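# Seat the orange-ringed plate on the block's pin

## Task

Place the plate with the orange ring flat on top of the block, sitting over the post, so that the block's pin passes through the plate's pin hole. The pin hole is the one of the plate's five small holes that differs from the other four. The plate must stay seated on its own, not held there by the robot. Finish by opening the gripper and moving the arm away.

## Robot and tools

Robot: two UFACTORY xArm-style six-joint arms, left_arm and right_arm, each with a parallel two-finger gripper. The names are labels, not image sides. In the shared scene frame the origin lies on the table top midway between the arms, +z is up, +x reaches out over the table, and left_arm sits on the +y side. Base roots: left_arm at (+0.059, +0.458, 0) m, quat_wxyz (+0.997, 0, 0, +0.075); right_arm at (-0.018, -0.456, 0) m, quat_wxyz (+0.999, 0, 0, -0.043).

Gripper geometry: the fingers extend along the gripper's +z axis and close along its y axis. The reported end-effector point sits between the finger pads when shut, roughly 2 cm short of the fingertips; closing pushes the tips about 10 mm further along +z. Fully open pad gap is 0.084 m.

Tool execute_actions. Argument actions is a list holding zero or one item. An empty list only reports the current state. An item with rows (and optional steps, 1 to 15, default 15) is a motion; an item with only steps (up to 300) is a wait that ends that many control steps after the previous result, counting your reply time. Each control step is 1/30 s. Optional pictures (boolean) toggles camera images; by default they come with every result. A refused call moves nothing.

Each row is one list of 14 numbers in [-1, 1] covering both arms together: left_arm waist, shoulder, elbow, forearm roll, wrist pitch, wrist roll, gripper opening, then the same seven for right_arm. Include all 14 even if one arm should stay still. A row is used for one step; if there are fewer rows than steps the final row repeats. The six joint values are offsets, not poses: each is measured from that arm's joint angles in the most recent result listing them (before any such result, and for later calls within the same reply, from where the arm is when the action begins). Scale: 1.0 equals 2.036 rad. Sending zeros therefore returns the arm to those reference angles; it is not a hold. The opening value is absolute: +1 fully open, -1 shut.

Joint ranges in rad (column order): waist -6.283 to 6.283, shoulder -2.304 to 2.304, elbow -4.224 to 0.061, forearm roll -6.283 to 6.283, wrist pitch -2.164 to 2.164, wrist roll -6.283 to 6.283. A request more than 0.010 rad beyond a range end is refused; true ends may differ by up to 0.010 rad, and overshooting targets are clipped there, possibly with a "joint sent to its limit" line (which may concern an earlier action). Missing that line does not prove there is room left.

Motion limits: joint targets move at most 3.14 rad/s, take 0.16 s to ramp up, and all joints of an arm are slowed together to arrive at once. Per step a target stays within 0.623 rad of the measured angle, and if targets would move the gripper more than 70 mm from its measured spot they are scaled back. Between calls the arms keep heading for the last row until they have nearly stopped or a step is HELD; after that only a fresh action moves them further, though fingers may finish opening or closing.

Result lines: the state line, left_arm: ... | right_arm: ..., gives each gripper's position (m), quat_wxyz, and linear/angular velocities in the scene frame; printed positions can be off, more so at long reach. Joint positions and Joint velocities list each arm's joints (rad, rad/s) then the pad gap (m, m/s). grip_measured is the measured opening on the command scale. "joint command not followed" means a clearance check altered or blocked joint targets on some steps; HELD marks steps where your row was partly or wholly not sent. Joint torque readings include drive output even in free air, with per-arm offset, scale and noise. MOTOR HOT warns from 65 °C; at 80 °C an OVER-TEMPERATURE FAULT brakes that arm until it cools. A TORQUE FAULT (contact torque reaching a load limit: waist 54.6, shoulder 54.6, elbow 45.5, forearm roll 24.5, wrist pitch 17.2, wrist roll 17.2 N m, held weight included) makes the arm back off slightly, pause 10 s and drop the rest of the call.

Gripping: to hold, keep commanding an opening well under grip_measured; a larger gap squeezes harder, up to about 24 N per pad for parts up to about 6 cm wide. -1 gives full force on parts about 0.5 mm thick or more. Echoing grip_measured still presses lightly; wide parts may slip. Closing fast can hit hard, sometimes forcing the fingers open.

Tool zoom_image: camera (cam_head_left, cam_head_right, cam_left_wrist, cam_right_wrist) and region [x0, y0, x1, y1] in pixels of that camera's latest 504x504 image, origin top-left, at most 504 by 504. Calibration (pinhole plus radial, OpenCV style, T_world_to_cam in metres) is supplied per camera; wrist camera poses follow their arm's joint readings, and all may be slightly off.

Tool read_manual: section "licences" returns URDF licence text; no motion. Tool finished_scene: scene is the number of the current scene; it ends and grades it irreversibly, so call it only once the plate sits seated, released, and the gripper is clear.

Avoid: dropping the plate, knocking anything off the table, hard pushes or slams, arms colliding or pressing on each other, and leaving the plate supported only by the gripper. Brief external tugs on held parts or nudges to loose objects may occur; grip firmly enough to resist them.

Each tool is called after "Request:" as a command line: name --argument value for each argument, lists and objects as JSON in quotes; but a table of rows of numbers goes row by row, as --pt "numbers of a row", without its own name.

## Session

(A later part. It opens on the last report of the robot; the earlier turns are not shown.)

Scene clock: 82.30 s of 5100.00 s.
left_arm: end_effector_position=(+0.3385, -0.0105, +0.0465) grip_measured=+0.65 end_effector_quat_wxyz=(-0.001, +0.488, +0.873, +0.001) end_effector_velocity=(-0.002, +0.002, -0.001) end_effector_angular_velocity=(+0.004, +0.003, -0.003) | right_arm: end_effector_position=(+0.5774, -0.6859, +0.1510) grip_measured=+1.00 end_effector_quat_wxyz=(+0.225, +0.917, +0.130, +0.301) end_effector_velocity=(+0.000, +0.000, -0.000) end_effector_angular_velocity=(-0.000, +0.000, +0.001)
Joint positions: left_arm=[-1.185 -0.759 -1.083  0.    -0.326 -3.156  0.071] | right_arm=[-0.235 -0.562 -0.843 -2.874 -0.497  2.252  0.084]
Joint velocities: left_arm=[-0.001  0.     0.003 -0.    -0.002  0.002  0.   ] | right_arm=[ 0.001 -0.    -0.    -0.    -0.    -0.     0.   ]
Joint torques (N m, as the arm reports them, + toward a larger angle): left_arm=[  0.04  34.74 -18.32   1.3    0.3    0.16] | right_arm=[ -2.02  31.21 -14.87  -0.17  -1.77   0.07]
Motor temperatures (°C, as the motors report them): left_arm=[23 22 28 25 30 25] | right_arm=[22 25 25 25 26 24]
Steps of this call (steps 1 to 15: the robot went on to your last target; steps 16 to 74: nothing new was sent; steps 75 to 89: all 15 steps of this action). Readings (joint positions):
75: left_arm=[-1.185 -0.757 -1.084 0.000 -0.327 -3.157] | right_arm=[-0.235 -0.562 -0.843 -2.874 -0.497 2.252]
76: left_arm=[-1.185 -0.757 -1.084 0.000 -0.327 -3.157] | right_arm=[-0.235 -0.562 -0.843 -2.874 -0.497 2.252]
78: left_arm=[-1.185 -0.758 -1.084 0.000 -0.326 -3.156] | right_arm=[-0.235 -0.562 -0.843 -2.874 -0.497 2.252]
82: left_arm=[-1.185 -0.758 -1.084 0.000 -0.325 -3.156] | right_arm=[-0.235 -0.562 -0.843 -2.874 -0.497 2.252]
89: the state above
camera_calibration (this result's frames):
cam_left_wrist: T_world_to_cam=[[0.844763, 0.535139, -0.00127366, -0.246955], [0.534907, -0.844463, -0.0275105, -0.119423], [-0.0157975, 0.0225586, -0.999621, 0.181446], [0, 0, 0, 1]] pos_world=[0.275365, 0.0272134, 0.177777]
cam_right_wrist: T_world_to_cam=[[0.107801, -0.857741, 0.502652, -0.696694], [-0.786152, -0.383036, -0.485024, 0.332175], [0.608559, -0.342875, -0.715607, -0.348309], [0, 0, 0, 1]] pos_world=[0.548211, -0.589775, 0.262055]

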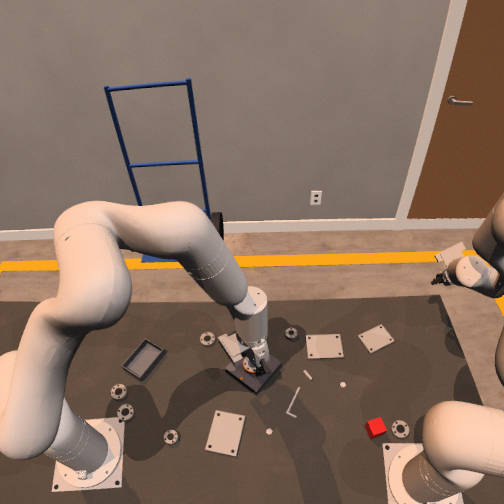

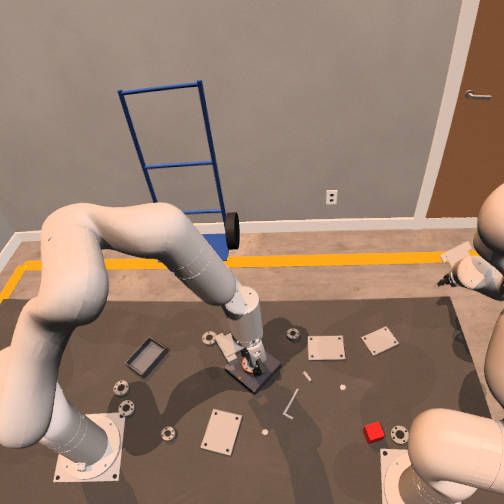

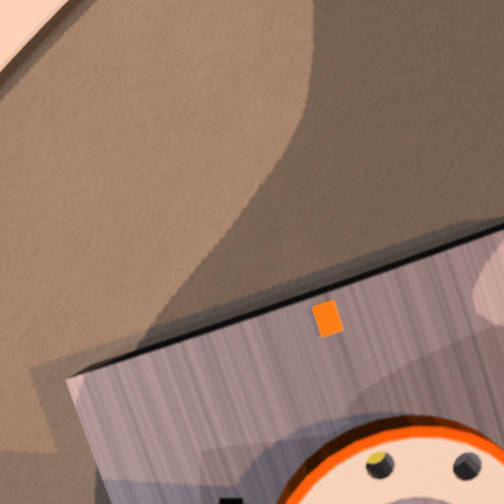

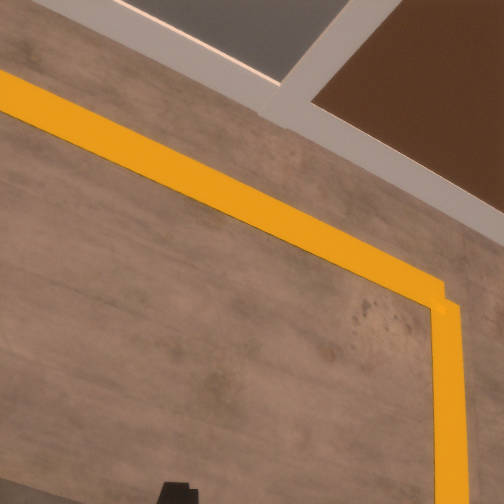

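Request:
execute_actions --actions '[{"rows":[[0,0.0245,0.004,0,-0.02,0,0.8,0,0,0,0,0,0,1],[0,0.0245,0.004,0,-0.02,0,0.8,0,0,0,0,0,0,1],[0,0.0245,0.004,0,-0.02,0,0.8,0,0,0,0,0,0,1],[0,0.0245,0.004,0,-0.02,0,0.8,0,0,0,0,0,0,1],[0,0.0245,0.004,0,-0.02,0,0.8,0,0,0,0,0,0,1],[0.022,-0.0123,-0.066,0,-0.0527,0.022,0.8,0,0,0,0,0,0,1]]}]'

Request:
zoom_image --camera "cam_left_wrist" --region '[180,180,430,430]'

Scene clock: 87.33 s of 5100.00 s.
left_arm: end_effector_position=(+0.3836, -0.0346, +0.0719) grip_measured=+0.80 end_effector_quat_wxyz=(+0.000, +0.488, +0.873, +0.000) end_effector_velocity=(-0.002, -0.005, +0.005) end_effector_angular_velocity=(+0.004, +0.003, -0.013) | right_arm: end_effector_position=(+0.5774, -0.6859, +0.1510) grip_measured=+1.00 end_effector_quat_wxyz=(+0.225, +0.917, +0.130, +0.301) end_effector_velocity=(+0.000, +0.000, +0.000) end_effector_angular_velocity=(-0.001, -0.001, +0.001)
Joint positions: left_arm=[-1.14  -0.784 -1.216  0.    -0.433 -3.112  0.077] | right_arm=[-0.235 -0.562 -0.843 -2.874 -0.497  2.252  0.084]
Joint velocities: left_arm=[-0.006  0.001 -0.013 -0.002 -0.019  0.008 -0.   ] | right_arm=[ 0.    -0.     0.    -0.    -0.002 -0.    -0.   ]
Joint torques (N m, as the arm reports them, + toward a larger angle): left_arm=[ -0.75  38.34 -18.12   1.12   0.     0.23] | right_arm=[ -2.62  30.43 -15.04  -0.28  -1.79   0.05]
Motor temperatures (°C, as the motors report them): left_arm=[23 22 28 25 30 25] | right_arm=[22 25 25 25 26 24]
Steps of this call (steps 1 to 15: the robot went on to your last target; steps 16 to 90: nothing new was sent; then 1.53 s passed at rest; steps 91 to 105: all 15 steps of this action). Readings (joint positions):
91: left_arm=[-1.185 -0.759 -1.083 0.000 -0.327 -3.156] | right_arm=[-0.235 -0.562 -0.843 -2.874 -0.497 2.252]
92: left_arm=[-1.185 -0.755 -1.081 0.000 -0.331 -3.156] | right_arm=[-0.235 -0.562 -0.843 -2.874 -0.497 2.252]
94: left_arm=[-1.185 -0.725 -1.076 0.000 -0.354 -3.156] | right_arm=[-0.235 -0.562 -0.843 -2.874 -0.497 2.252]
98: left_arm=[-1.178 -0.722 -1.099 0.000 -0.380 -3.148] | right_arm=[-0.235 -0.562 -0.843 -2.874 -0.497 2.252]
105: the state above
camera_calibration (this result's frames):
cam_left_wrist: T_world_to_cam=[[0.844581, 0.535426, -0.00128642, -0.272025], [0.535223, -0.844323, -0.0255753, -0.163422], [-0.0147798, 0.0209119, -0.999672, 0.20759], [0, 0, 0, 1]] pos_world=[0.320283, 0.0033272, 0.202993]
cam_right_wrist: T_world_to_cam=[[0.107801, -0.857741, 0.502652, -0.696694], [-0.786152, -0.383036, -0.485024, 0.332175], [0.608559, -0.342875, -0.715607, -0.348309], [0, 0, 0, 1]] pos_world=[0.548211, -0.589775, 0.262055]

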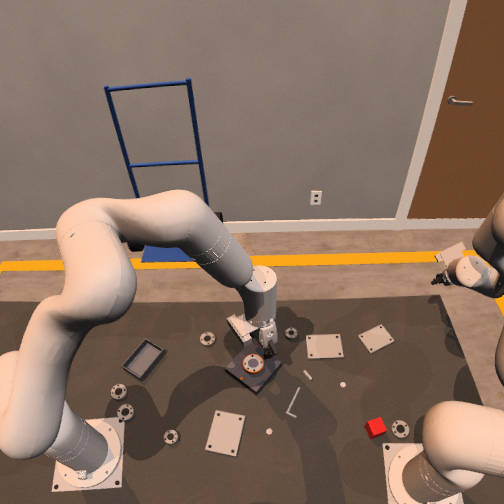

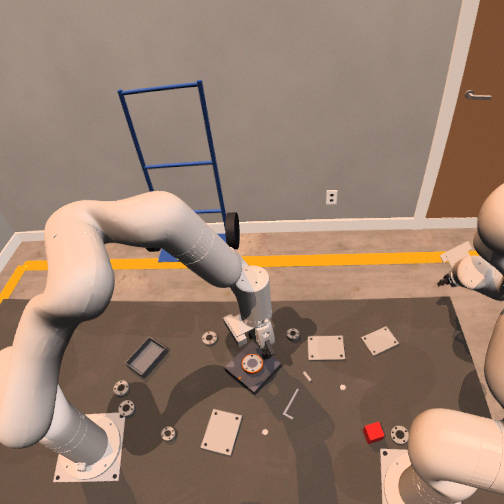

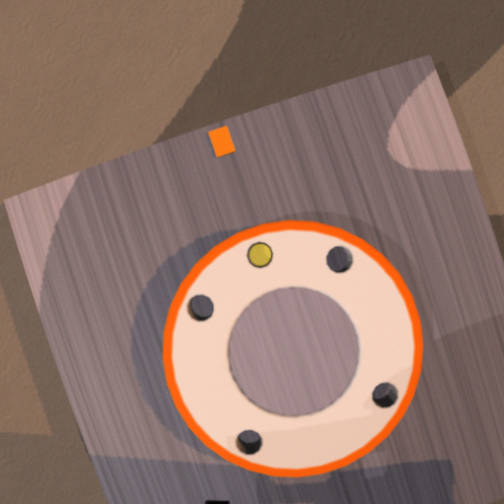

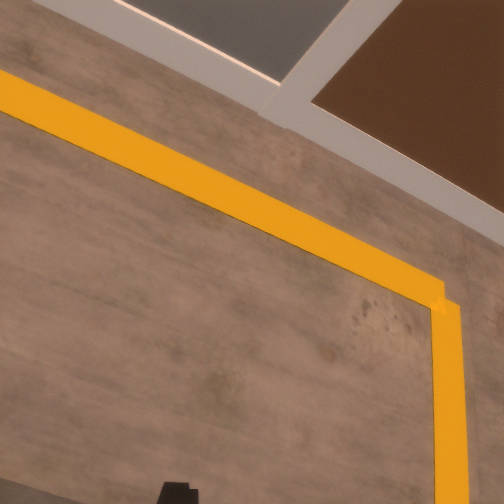

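Region (180, 180, 430, 430) of cam_left_wrist's 504x504 image, scaled by 2.016, with more detail than that image has.

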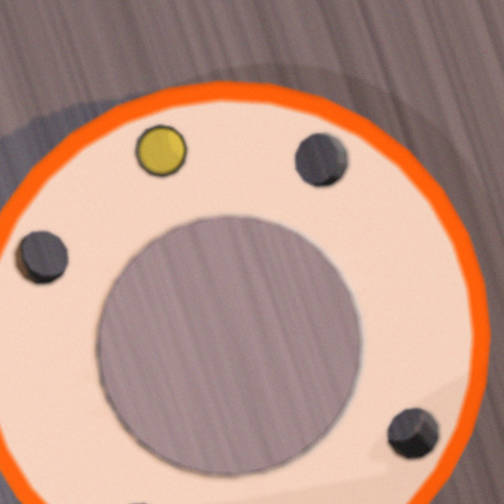

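Request:
execute_actions --actions '[{"rows":[[-0.0221,0.0309,0.0673,0,0.0366,0.58,-0.1,0,0,0,0,0,0,1]]}]' --pictures false

Request:
execute_actions --actions '[{"steps":8}]' --pictures false

Request:
execute_actions --actions '[{"rows":[[0,-0.001,-0.00015,0,0.0008,0,-0.1,0,0,0,0,0,0,1],[0,-0.002,-0.0003,0,0.0017,0,-0.1,0,0,0,0,0,0,1],[0,-0.003,-0.0005,0,0.0025,0,-0.1,0,0,0,0,0,0,1],[0,-0.0035,-0.0005,0,0.003,0,-0.1,0,0,0,0,0,0,1],[0,-0.004,-0.0007,0,0.0033,0,-0.1,0,0,0,0,0,0,1],[0,-0.0045,-0.0007,0,0.0038,0,-0.1,0,0,0,0,0,0,1],[0,-0.005,-0.0008,0,0.0042,0,-0.1,0,0,0,0,0,0,1],[0,-0.0055,-0.0008,0,0.0046,0,-0.1,0,0,0,0,0,0,1],[0,-0.006,-0.001,0,0.005,0,-0.1,0,0,0,0,0,0,1]]}]'

Scene clock: 93.57 s of 5100.00 s.
left_arm: end_effector_position=(+0.3403, -0.0126, +0.0663) grip_measured=-0.11 end_effector_quat_wxyz=(+0.000, +0.874, +0.486, +0.000) end_effector_velocity=(-0.019, +0.011, -0.003) end_effector_angular_velocity=(-0.003, -0.002, -1.885) | right_arm: end_effector_position=(+0.5774, -0.6859, +0.1510) grip_measured=+1.00 end_effector_quat_wxyz=(+0.225, +0.917, +0.130, +0.301) end_effector_velocity=(-0.001, -0.002, -0.001) end_effector_angular_velocity=(-0.000, +0.000, -0.002)
Joint positions: left_arm=[-1.184 -0.722 -1.083  0.    -0.36  -2.048  0.039] | right_arm=[-0.235 -0.562 -0.843 -2.874 -0.497  2.252  0.084]
Joint velocities: left_arm=[-0.02   0.028  0.062 -0.     0.038  1.865 -0.   ] | right_arm=[-0.003 -0.001  0.    -0.001 -0.001  0.     0.   ]
Joint torques (N m, as the arm reports them, + toward a larger angle): left_arm=[ -0.79  34.92 -18.81   1.11   0.2   -0.71] | right_arm=[ -2.92  30.53 -15.08  -0.03  -1.81   0.07]
Motor temperatures (°C, as the motors report them): left_arm=[23 22 28 25 30 25] | right_arm=[22 25 25 25 26 24]
Steps of this call (steps 1 to 15: the robot went on to your last target; steps 16 to 90: nothing new was sent; then 2.73 s passed at rest; steps 91 to 105: all 15 steps of this action). Readings (joint positions):
91: left_arm=[-1.140 -0.784 -1.217 0.000 -0.433 -3.111] | right_arm=[-0.235 -0.562 -0.843 -2.874 -0.497 2.252]
92: left_arm=[-1.140 -0.783 -1.216 0.000 -0.433 -3.106] | right_arm=[-0.235 -0.562 -0.843 -2.874 -0.497 2.252]
94: left_arm=[-1.144 -0.778 -1.204 0.000 -0.425 -3.047] | right_arm=[-0.235 -0.562 -0.843 -2.874 -0.497 2.252]
98: left_arm=[-1.166 -0.747 -1.137 0.000 -0.390 -2.718] | right_arm=[-0.235 -0.562 -0.843 -2.874 -0.497 2.252]
105: the state above

Scene clock: 93.83 s of 5100.00 s.
left_arm: end_effector_position=(+0.3394, -0.0121, +0.0662) grip_measured=-0.11 end_effector_quat_wxyz=(+0.000, +0.901, +0.434, +0.000) end_effector_velocity=(-0.001, +0.001, -0.000) end_effector_angular_velocity=(+0.001, +0.001, -0.009) | right_arm: end_effector_position=(+0.5774, -0.6859, +0.1510) grip_measured=+1.00 end_effector_quat_wxyz=(+0.225, +0.917, +0.130, +0.301) end_effector_velocity=(-0.000, +0.000, -0.001) end_effector_angular_velocity=(+0.000, +0.001, +0.001)
Joint positions: left_arm=[-1.185 -0.721 -1.079  0.    -0.358 -1.933  0.039] | right_arm=[-0.235 -0.562 -0.843 -2.874 -0.497  2.252  0.084]
Joint velocities: left_arm=[-0.     0.     0.002 -0.001  0.001  0.009 -0.   ] | right_arm=[ 0.001 -0.001  0.     0.     0.001 -0.    -0.   ]
Joint torques (N m, as the arm reports them, + toward a larger angle): left_arm=[ -1.3   35.88 -18.72   1.35   0.17   0.22] | right_arm=[ -2.39  30.83 -15.06  -0.19  -1.85   0.05]
Motor temperatures (°C, as the motors report them): left_arm=[23 22 28 25 30 25] | right_arm=[22 25 25 25 26 24]
Steps of this call (steps 1 to 8: the robot went on to your last target). Readings (joint positions):
1: left_arm=[-1.184 -0.722 -1.081 0.000 -0.359 -1.995] | right_arm=[-0.235 -0.562 -0.843 -2.874 -0.497 2.252]
2: left_arm=[-1.185 -0.721 -1.080 0.000 -0.358 -1.963] | right_arm=[-0.235 -0.562 -0.843 -2.874 -0.497 2.252]
4: left_arm=[-1.185 -0.721 -1.080 0.000 -0.358 -1.939] | right_arm=[-0.235 -0.562 -0.843 -2.874 -0.497 2.252]
8: the state above

Scene clock: 94.33 s of 5100.00 s.
left_arm: end_effector_position=(+0.3394, -0.0121, +0.0601) grip_measured=-0.11 end_effector_quat_wxyz=(+0.000, +0.901, +0.434, +0.000) end_effector_velocity=(+0.000, -0.000, +0.000) end_effector_angular_velocity=(-0.001, -0.001, -0.001) | right_arm: end_effector_position=(+0.5774, -0.6859, +0.1510) grip_measured=+1.00 end_effector_quat_wxyz=(+0.225, +0.917, +0.130, +0.301) end_effector_velocity=(-0.000, -0.001, +0.000) end_effector_angular_velocity=(+0.000, -0.001, -0.002)
Joint positions: left_arm=[-1.185 -0.733 -1.081  0.    -0.348 -1.933  0.039] | right_arm=[-0.235 -0.562 -0.843 -2.874 -0.497  2.252  0.084]
Joint velocities: left_arm=[-0.    -0.    -0.001  0.     0.001  0.001  0.   ] | right_arm=[-0.001  0.     0.     0.001 -0.     0.    -0.   ]
Joint torques (N m, as the arm reports them, + toward a larger angle): left_arm=[ -0.59  35.91 -18.32   1.14   0.19   0.24] | right_arm=[ -2.59  30.86 -15.18  -0.07  -1.77   0.1 ]
Motor temperatures (°C, as the motors report them): left_arm=[23 22 28 25 30 25] | right_arm=[22 25 25 25 26 24]
Steps of this call (steps 1 to 15: all 15 steps of this action). Readings (joint positions):
1: left_arm=[-1.185 -0.721 -1.079 0.000 -0.358 -1.932] | right_arm=[-0.235 -0.562 -0.843 -2.874 -0.497 2.252]
2: left_arm=[-1.185 -0.721 -1.080 0.000 -0.358 -1.933] | right_arm=[-0.235 -0.562 -0.843 -2.874 -0.497 2.252]
4: left_arm=[-1.185 -0.724 -1.080 0.000 -0.355 -1.933] | right_arm=[-0.235 -0.562 -0.843 -2.874 -0.497 2.252]
8: left_arm=[-1.185 -0.730 -1.081 0.000 -0.351 -1.933] | right_arm=[-0.235 -0.562 -0.843 -2.874 -0.497 2.252]
15: the state above
camera_calibration (this result's frames):
cam_left_wrist: T_world_to_cam=[[0.790475, -0.612493, -0.000902983, -0.242286], [-0.612314, -0.790205, -0.025449, 0.268997], [0.0148738, 0.0206697, -0.999676, 0.184695], [0, 0, 0, 1]] pos_world=[0.353484, 0.0603471, 0.191262]
cam_right_wrist: T_world_to_cam=[[0.107801, -0.857741, 0.502652, -0.696694], [-0.786152, -0.383036, -0.485024, 0.332175], [0.608559, -0.342875, -0.715607, -0.348309], [0, 0, 0, 1]] pos_world=[0.548211, -0.589775, 0.262055]

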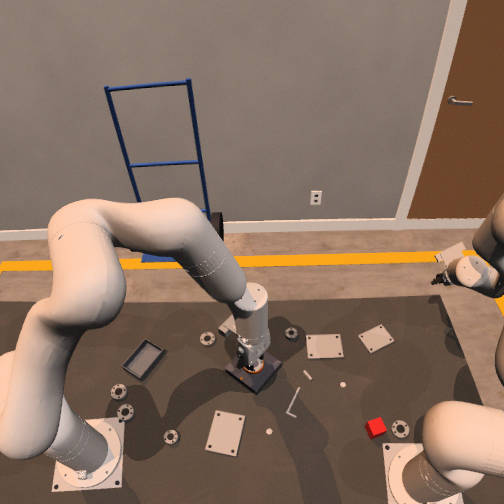

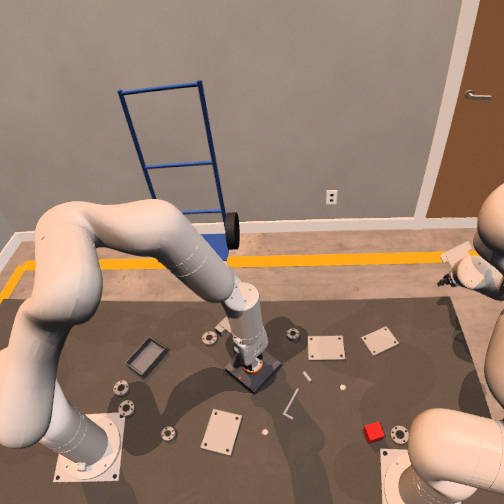

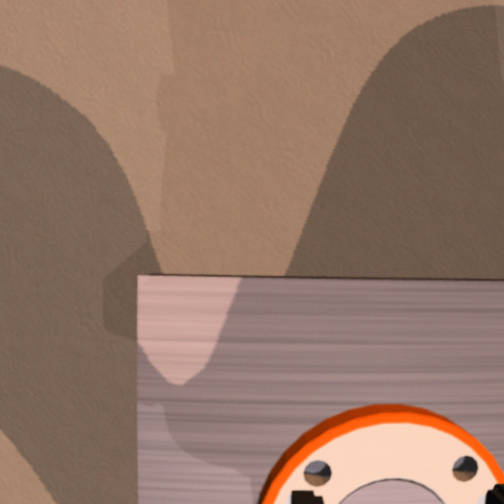

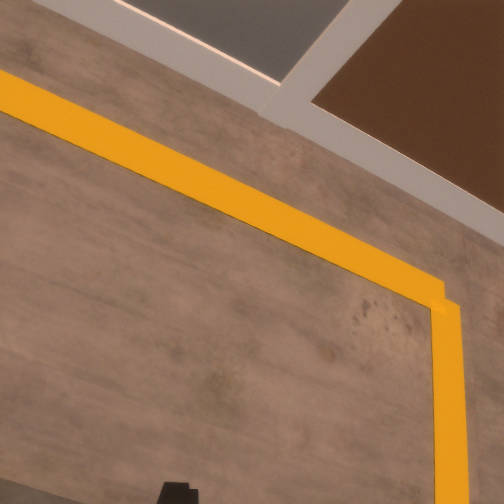

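Request:
execute_actions --actions '[{"rows":[[0,0.0016,0.0031,0,0.0015,0,-0.1,0,0,0,0,0,0,1],[0,0.0016,0.0031,0,0.0015,0,-0.1,0,0,0,0,0,0,1],[0,0.0016,0.0031,0,0.0015,0,-0.1,0,0,0,0,0,0,1],[0,0.0006,0.003,0,0.0023,0,-0.1,0,0,0,0,0,0,1],[0,0.0006,0.003,0,0.0023,0,-0.1,0,0,0,0,0,0,1],[0,-0.0004,0.0028,0,0.0031,0,-0.1,0,0,0,0,0,0,1],[0,-0.0004,0.0028,0,0.0031,0,-0.1,0,0,0,0,0,0,1],[0,-0.0013,0.0026,0,0.0039,0,-0.1,0,0,0,0,0,0,1]]}]'

Scene clock: 98.47 s of 5100.00 s.
left_arm: end_effector_position=(+0.3383, -0.0104, +0.0572) grip_measured=-0.11 end_effector_quat_wxyz=(+0.000, +0.901, +0.434, +0.000) end_effector_velocity=(+0.001, -0.001, +0.001) end_effector_angular_velocity=(-0.003, -0.002, +0.000) | right_arm: end_effector_position=(+0.5774, -0.6859, +0.1510) grip_measured=+1.00 end_effector_quat_wxyz=(+0.225, +0.917, +0.130, +0.301) end_effector_velocity=(-0.001, -0.002, +0.000) end_effector_angular_velocity=(+0.000, -0.000, -0.004)
Joint positions: left_arm=[-1.185 -0.736 -1.076  0.    -0.34  -1.933  0.039] | right_arm=[-0.235 -0.562 -0.843 -2.874 -0.497  2.252  0.084]
Joint velocities: left_arm=[ 0.     0.002  0.    -0.     0.001 -0.     0.   ] | right_arm=[-0.003  0.001 -0.     0.001  0.001 -0.    -0.   ]
Joint torques (N m, as the arm reports them, + toward a larger angle): left_arm=[ -1.06  36.74 -18.17   1.21   0.24   0.23] | right_arm=[ -2.98  30.11 -14.97  -0.35  -1.76   0.06]
Motor temperatures (°C, as the motors report them): left_arm=[23 22 28 25 30 25] | right_arm=[22 25 25 25 26 24]
Steps of this call (steps 1 to 15: the robot went on to your last target; steps 16 to 90: nothing new was sent; then 0.63 s passed at rest; steps 91 to 105: all 15 steps of this action). Readings (joint positions):
91: left_arm=[-1.185 -0.733 -1.081 0.000 -0.348 -1.933] | right_arm=[-0.235 -0.562 -0.843 -2.874 -0.497 2.252]
92: left_arm=[-1.185 -0.732 -1.080 0.000 -0.347 -1.933] | right_arm=[-0.235 -0.562 -0.843 -2.874 -0.497 2.252]
94: left_arm=[-1.185 -0.731 -1.076 0.000 -0.346 -1.933] | right_arm=[-0.235 -0.562 -0.843 -2.874 -0.497 2.252]
98: left_arm=[-1.185 -0.733 -1.076 0.000 -0.342 -1.933] | right_arm=[-0.235 -0.562 -0.843 -2.874 -0.497 2.252]
105: the state above
camera_calibration (this result's frames):
cam_left_wrist: T_world_to_cam=[[0.790474, -0.612495, -0.000898594, -0.240419], [-0.612315, -0.790204, -0.0254449, 0.269656], [0.0148748, 0.0206638, -0.999676, 0.181737], [0, 0, 0, 1]] pos_world=[0.352456, 0.0620729, 0.188324]
cam_right_wrist: T_world_to_cam=[[0.107801, -0.857741, 0.502652, -0.696694], [-0.786152, -0.383036, -0.485024, 0.332175], [0.608559, -0.342875, -0.715607, -0.348309], [0, 0, 0, 1]] pos_world=[0.548211, -0.589775, 0.262055]

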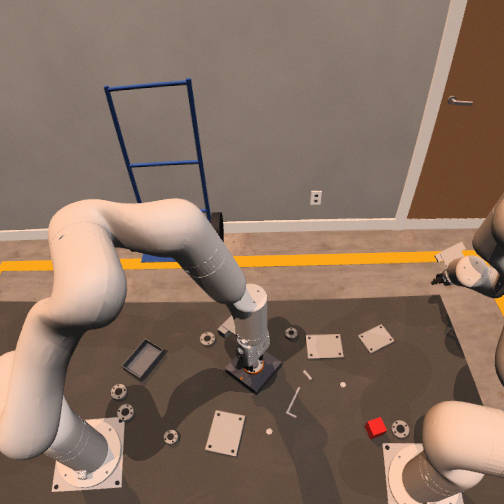

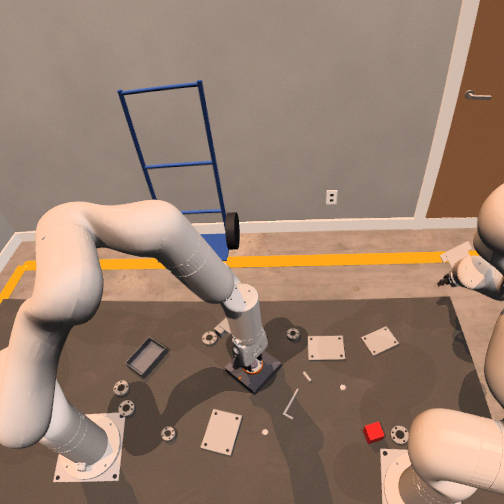

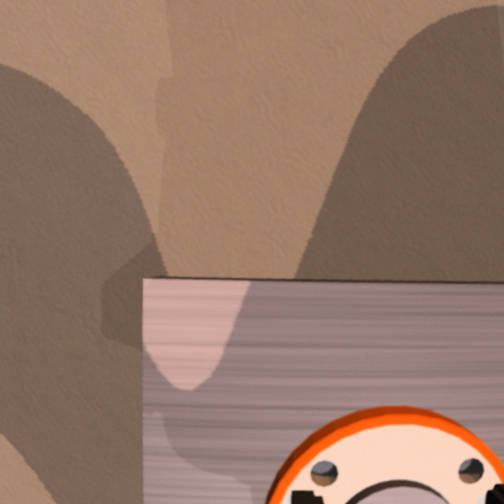

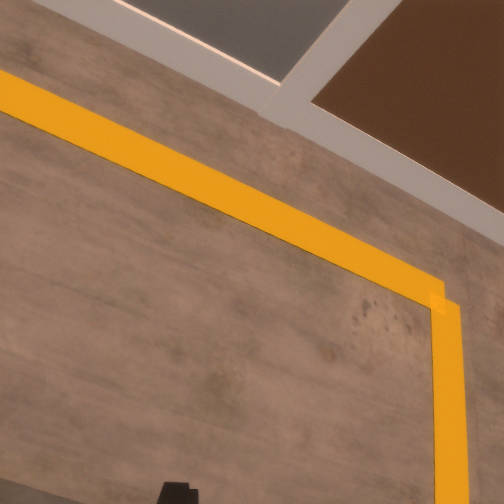

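It dropped down. Confirm with a light press.

Request:
execute_actions --actions '[{"rows":[[0,-0.001,-0.00015,0,0.0008,0,-0.1,0,0,0,0,0,0,1],[0,-0.001,-0.00015,0,0.0008,0,-0.1,0,0,0,0,0,0,1],[0,-0.002,-0.0003,0,0.0017,0,-0.1,0,0,0,0,0,0,1],[0,-0.002,-0.0003,0,0.0017,0,-0.1,0,0,0,0,0,0,1],[0,-0.003,-0.0005,0,0.0025,0,-0.1,0,0,0,0,0,0,1]],"steps":11}]' --pictures false

Request:
execute_actions --actions '[{"rows":[[0,0.14,0.01,0,-0.13,0,-0.1,0,0,0,0,0,0,1]]}]'

Request:
zoom_image --camera "cam_left_wrist" --region '[200,254,450,504]'

Scene clock: 102.37 s of 5100.00 s.
left_arm: end_effector_position=(+0.3385, -0.0107, +0.0552) grip_measured=-0.12 end_effector_quat_wxyz=(+0.000, +0.901, +0.434, +0.000) end_effector_velocity=(+0.000, -0.001, -0.000) end_effector_angular_velocity=(-0.002, -0.001, -0.001) | right_arm: end_effector_position=(+0.5774, -0.6859, +0.1510) grip_measured=+1.00 end_effector_quat_wxyz=(+0.225, +0.917, +0.130, +0.301) end_effector_velocity=(-0.000, -0.000, -0.000) end_effector_angular_velocity=(+0.000, +0.001, +0.000)
Joint positions: left_arm=[-1.185 -0.74  -1.078  0.    -0.337 -1.933  0.039] | right_arm=[-0.235 -0.562 -0.843 -2.874 -0.497  2.252  0.084]
Joint velocities: left_arm=[ 0.    -0.001 -0.001  0.     0.002  0.001 -0.   ] | right_arm=[-0.  0.  0.  0.  0. -0. -0.]
Joint torques (N m, as the arm reports them, + toward a larger angle): left_arm=[ -0.46  24.37 -14.35   1.02   1.81   0.22] | right_arm=[ -2.62  30.17 -14.89  -0.08  -1.82   0.13]
Motor temperatures (°C, as the motors report them): left_arm=[23 22 28 25 30 25] | right_arm=[22 25 25 25 26 24]
Steps of this call (steps 1 to 15: the robot went on to your last target; steps 16 to 90: nothing new was sent; then 0.53 s passed at rest; steps 91 to 101: all 11 steps of this action). Readings (joint positions):
91: left_arm=[-1.185 -0.736 -1.076 0.000 -0.340 -1.933] | right_arm=[-0.235 -0.562 -0.843 -2.874 -0.497 2.252]
92: left_arm=[-1.185 -0.736 -1.076 0.000 -0.339 -1.933] | right_arm=[-0.235 -0.562 -0.843 -2.874 -0.497 2.252]
94: left_arm=[-1.185 -0.738 -1.077 0.000 -0.338 -1.933] | right_arm=[-0.235 -0.562 -0.843 -2.874 -0.497 2.252]
98: left_arm=[-1.185 -0.740 -1.078 0.000 -0.337 -1.933] | right_arm=[-0.235 -0.562 -0.843 -2.874 -0.497 2.252]
101: the state above

Scene clock: 102.87 s of 5100.00 s.
left_arm: end_effector_position=(+0.3338, -0.0027, +0.2028) grip_measured=-0.11 end_effector_quat_wxyz=(+0.000, +0.901, +0.434, +0.000) end_effector_velocity=(-0.011, +0.018, -0.016) end_effector_angular_velocity=(+0.056, +0.034, +0.001) | right_arm: end_effector_position=(+0.5774, -0.6859, +0.1510) grip_measured=+1.00 end_effector_quat_wxyz=(+0.225, +0.917, +0.130, +0.301) end_effector_velocity=(-0.000, -0.001, -0.000) end_effector_angular_velocity=(-0.000, +0.001, -0.000)
Joint positions: left_arm=[-1.185 -0.457 -1.057  0.    -0.6   -1.933  0.039] | right_arm=[-0.235 -0.562 -0.843 -2.874 -0.497  2.252  0.084]
Joint velocities: left_arm=[-0.    -0.014  0.024 -0.001 -0.028 -0.001 -0.   ] | right_arm=[-0.002 -0.001 -0.    -0.001  0.001 -0.    -0.   ]
Joint torques (N m, as the arm reports them, + toward a larger angle): left_arm=[  0.32  31.47 -23.09   1.17   0.44   0.17] | right_arm=[ -3.01  30.54 -14.77  -0.25  -1.75   0.09]
Motor temperatures (°C, as the motors report them): left_arm=[23 22 28 25 30 25] | right_arm=[22 25 25 25 26 24]
Steps of this call (steps 1 to 15: all 15 steps of this action). Readings (joint positions):
1: left_arm=[-1.185 -0.740 -1.078 0.000 -0.337 -1.933] | right_arm=[-0.235 -0.562 -0.843 -2.874 -0.497 2.252]
2: left_arm=[-1.185 -0.738 -1.077 0.000 -0.340 -1.933] | right_arm=[-0.235 -0.562 -0.843 -2.874 -0.497 2.252]
4: left_arm=[-1.185 -0.694 -1.070 0.000 -0.386 -1.933] | right_arm=[-0.235 -0.562 -0.843 -2.874 -0.497 2.252]
8: left_arm=[-1.185 -0.560 -1.065 0.000 -0.504 -1.933] | right_arm=[-0.235 -0.562 -0.843 -2.874 -0.497 2.252]
15: the state above
camera_calibration (this result's frames):
cam_left_wrist: T_world_to_cam=[[0.790548, -0.612399, -0.000885836, -0.232087], [-0.612218, -0.790277, -0.0255154, 0.276598], [0.0149256, 0.0207135, -0.999674, 0.327164], [0, 0, 0, 1]] pos_world=[0.347931, 0.0696827, 0.333909]
cam_right_wrist: T_world_to_cam=[[0.107801, -0.857741, 0.502652, -0.696694], [-0.786152, -0.383036, -0.485024, 0.332175], [0.608559, -0.342875, -0.715607, -0.348309], [0, 0, 0, 1]] pos_world=[0.548211, -0.589775, 0.262055]

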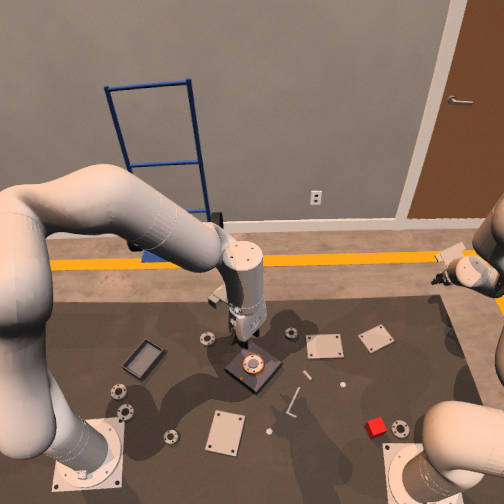

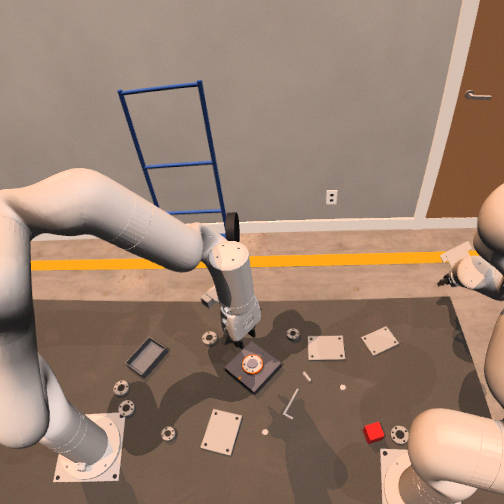

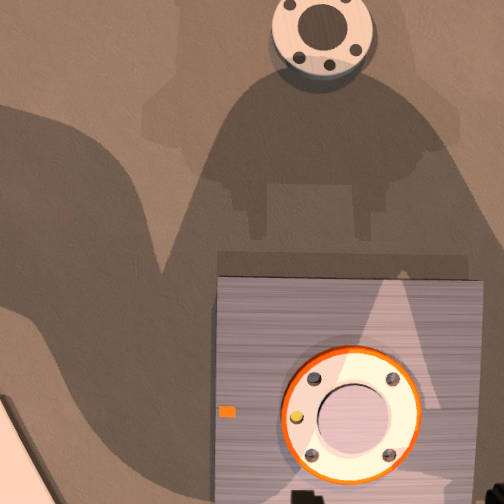

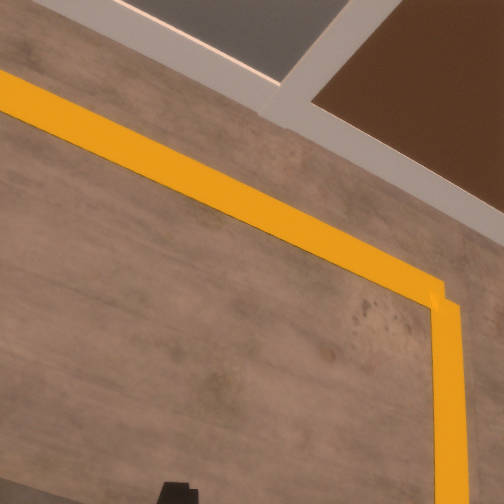

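Region (200, 254, 450, 504) of cam_left_wrist's 504x504 image, scaled by 2.016, with more detail than that image has.

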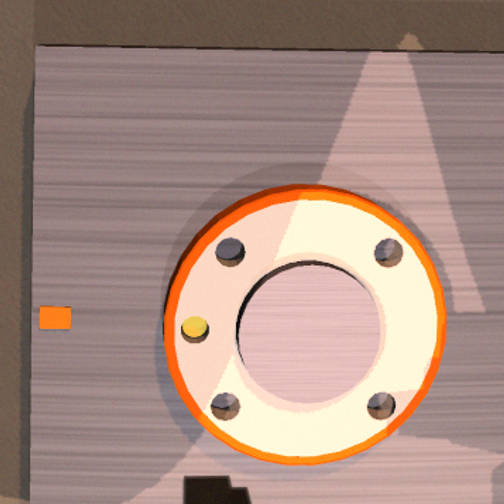

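Request:
finished_scene --scene 1

The scene is finished: the task was done.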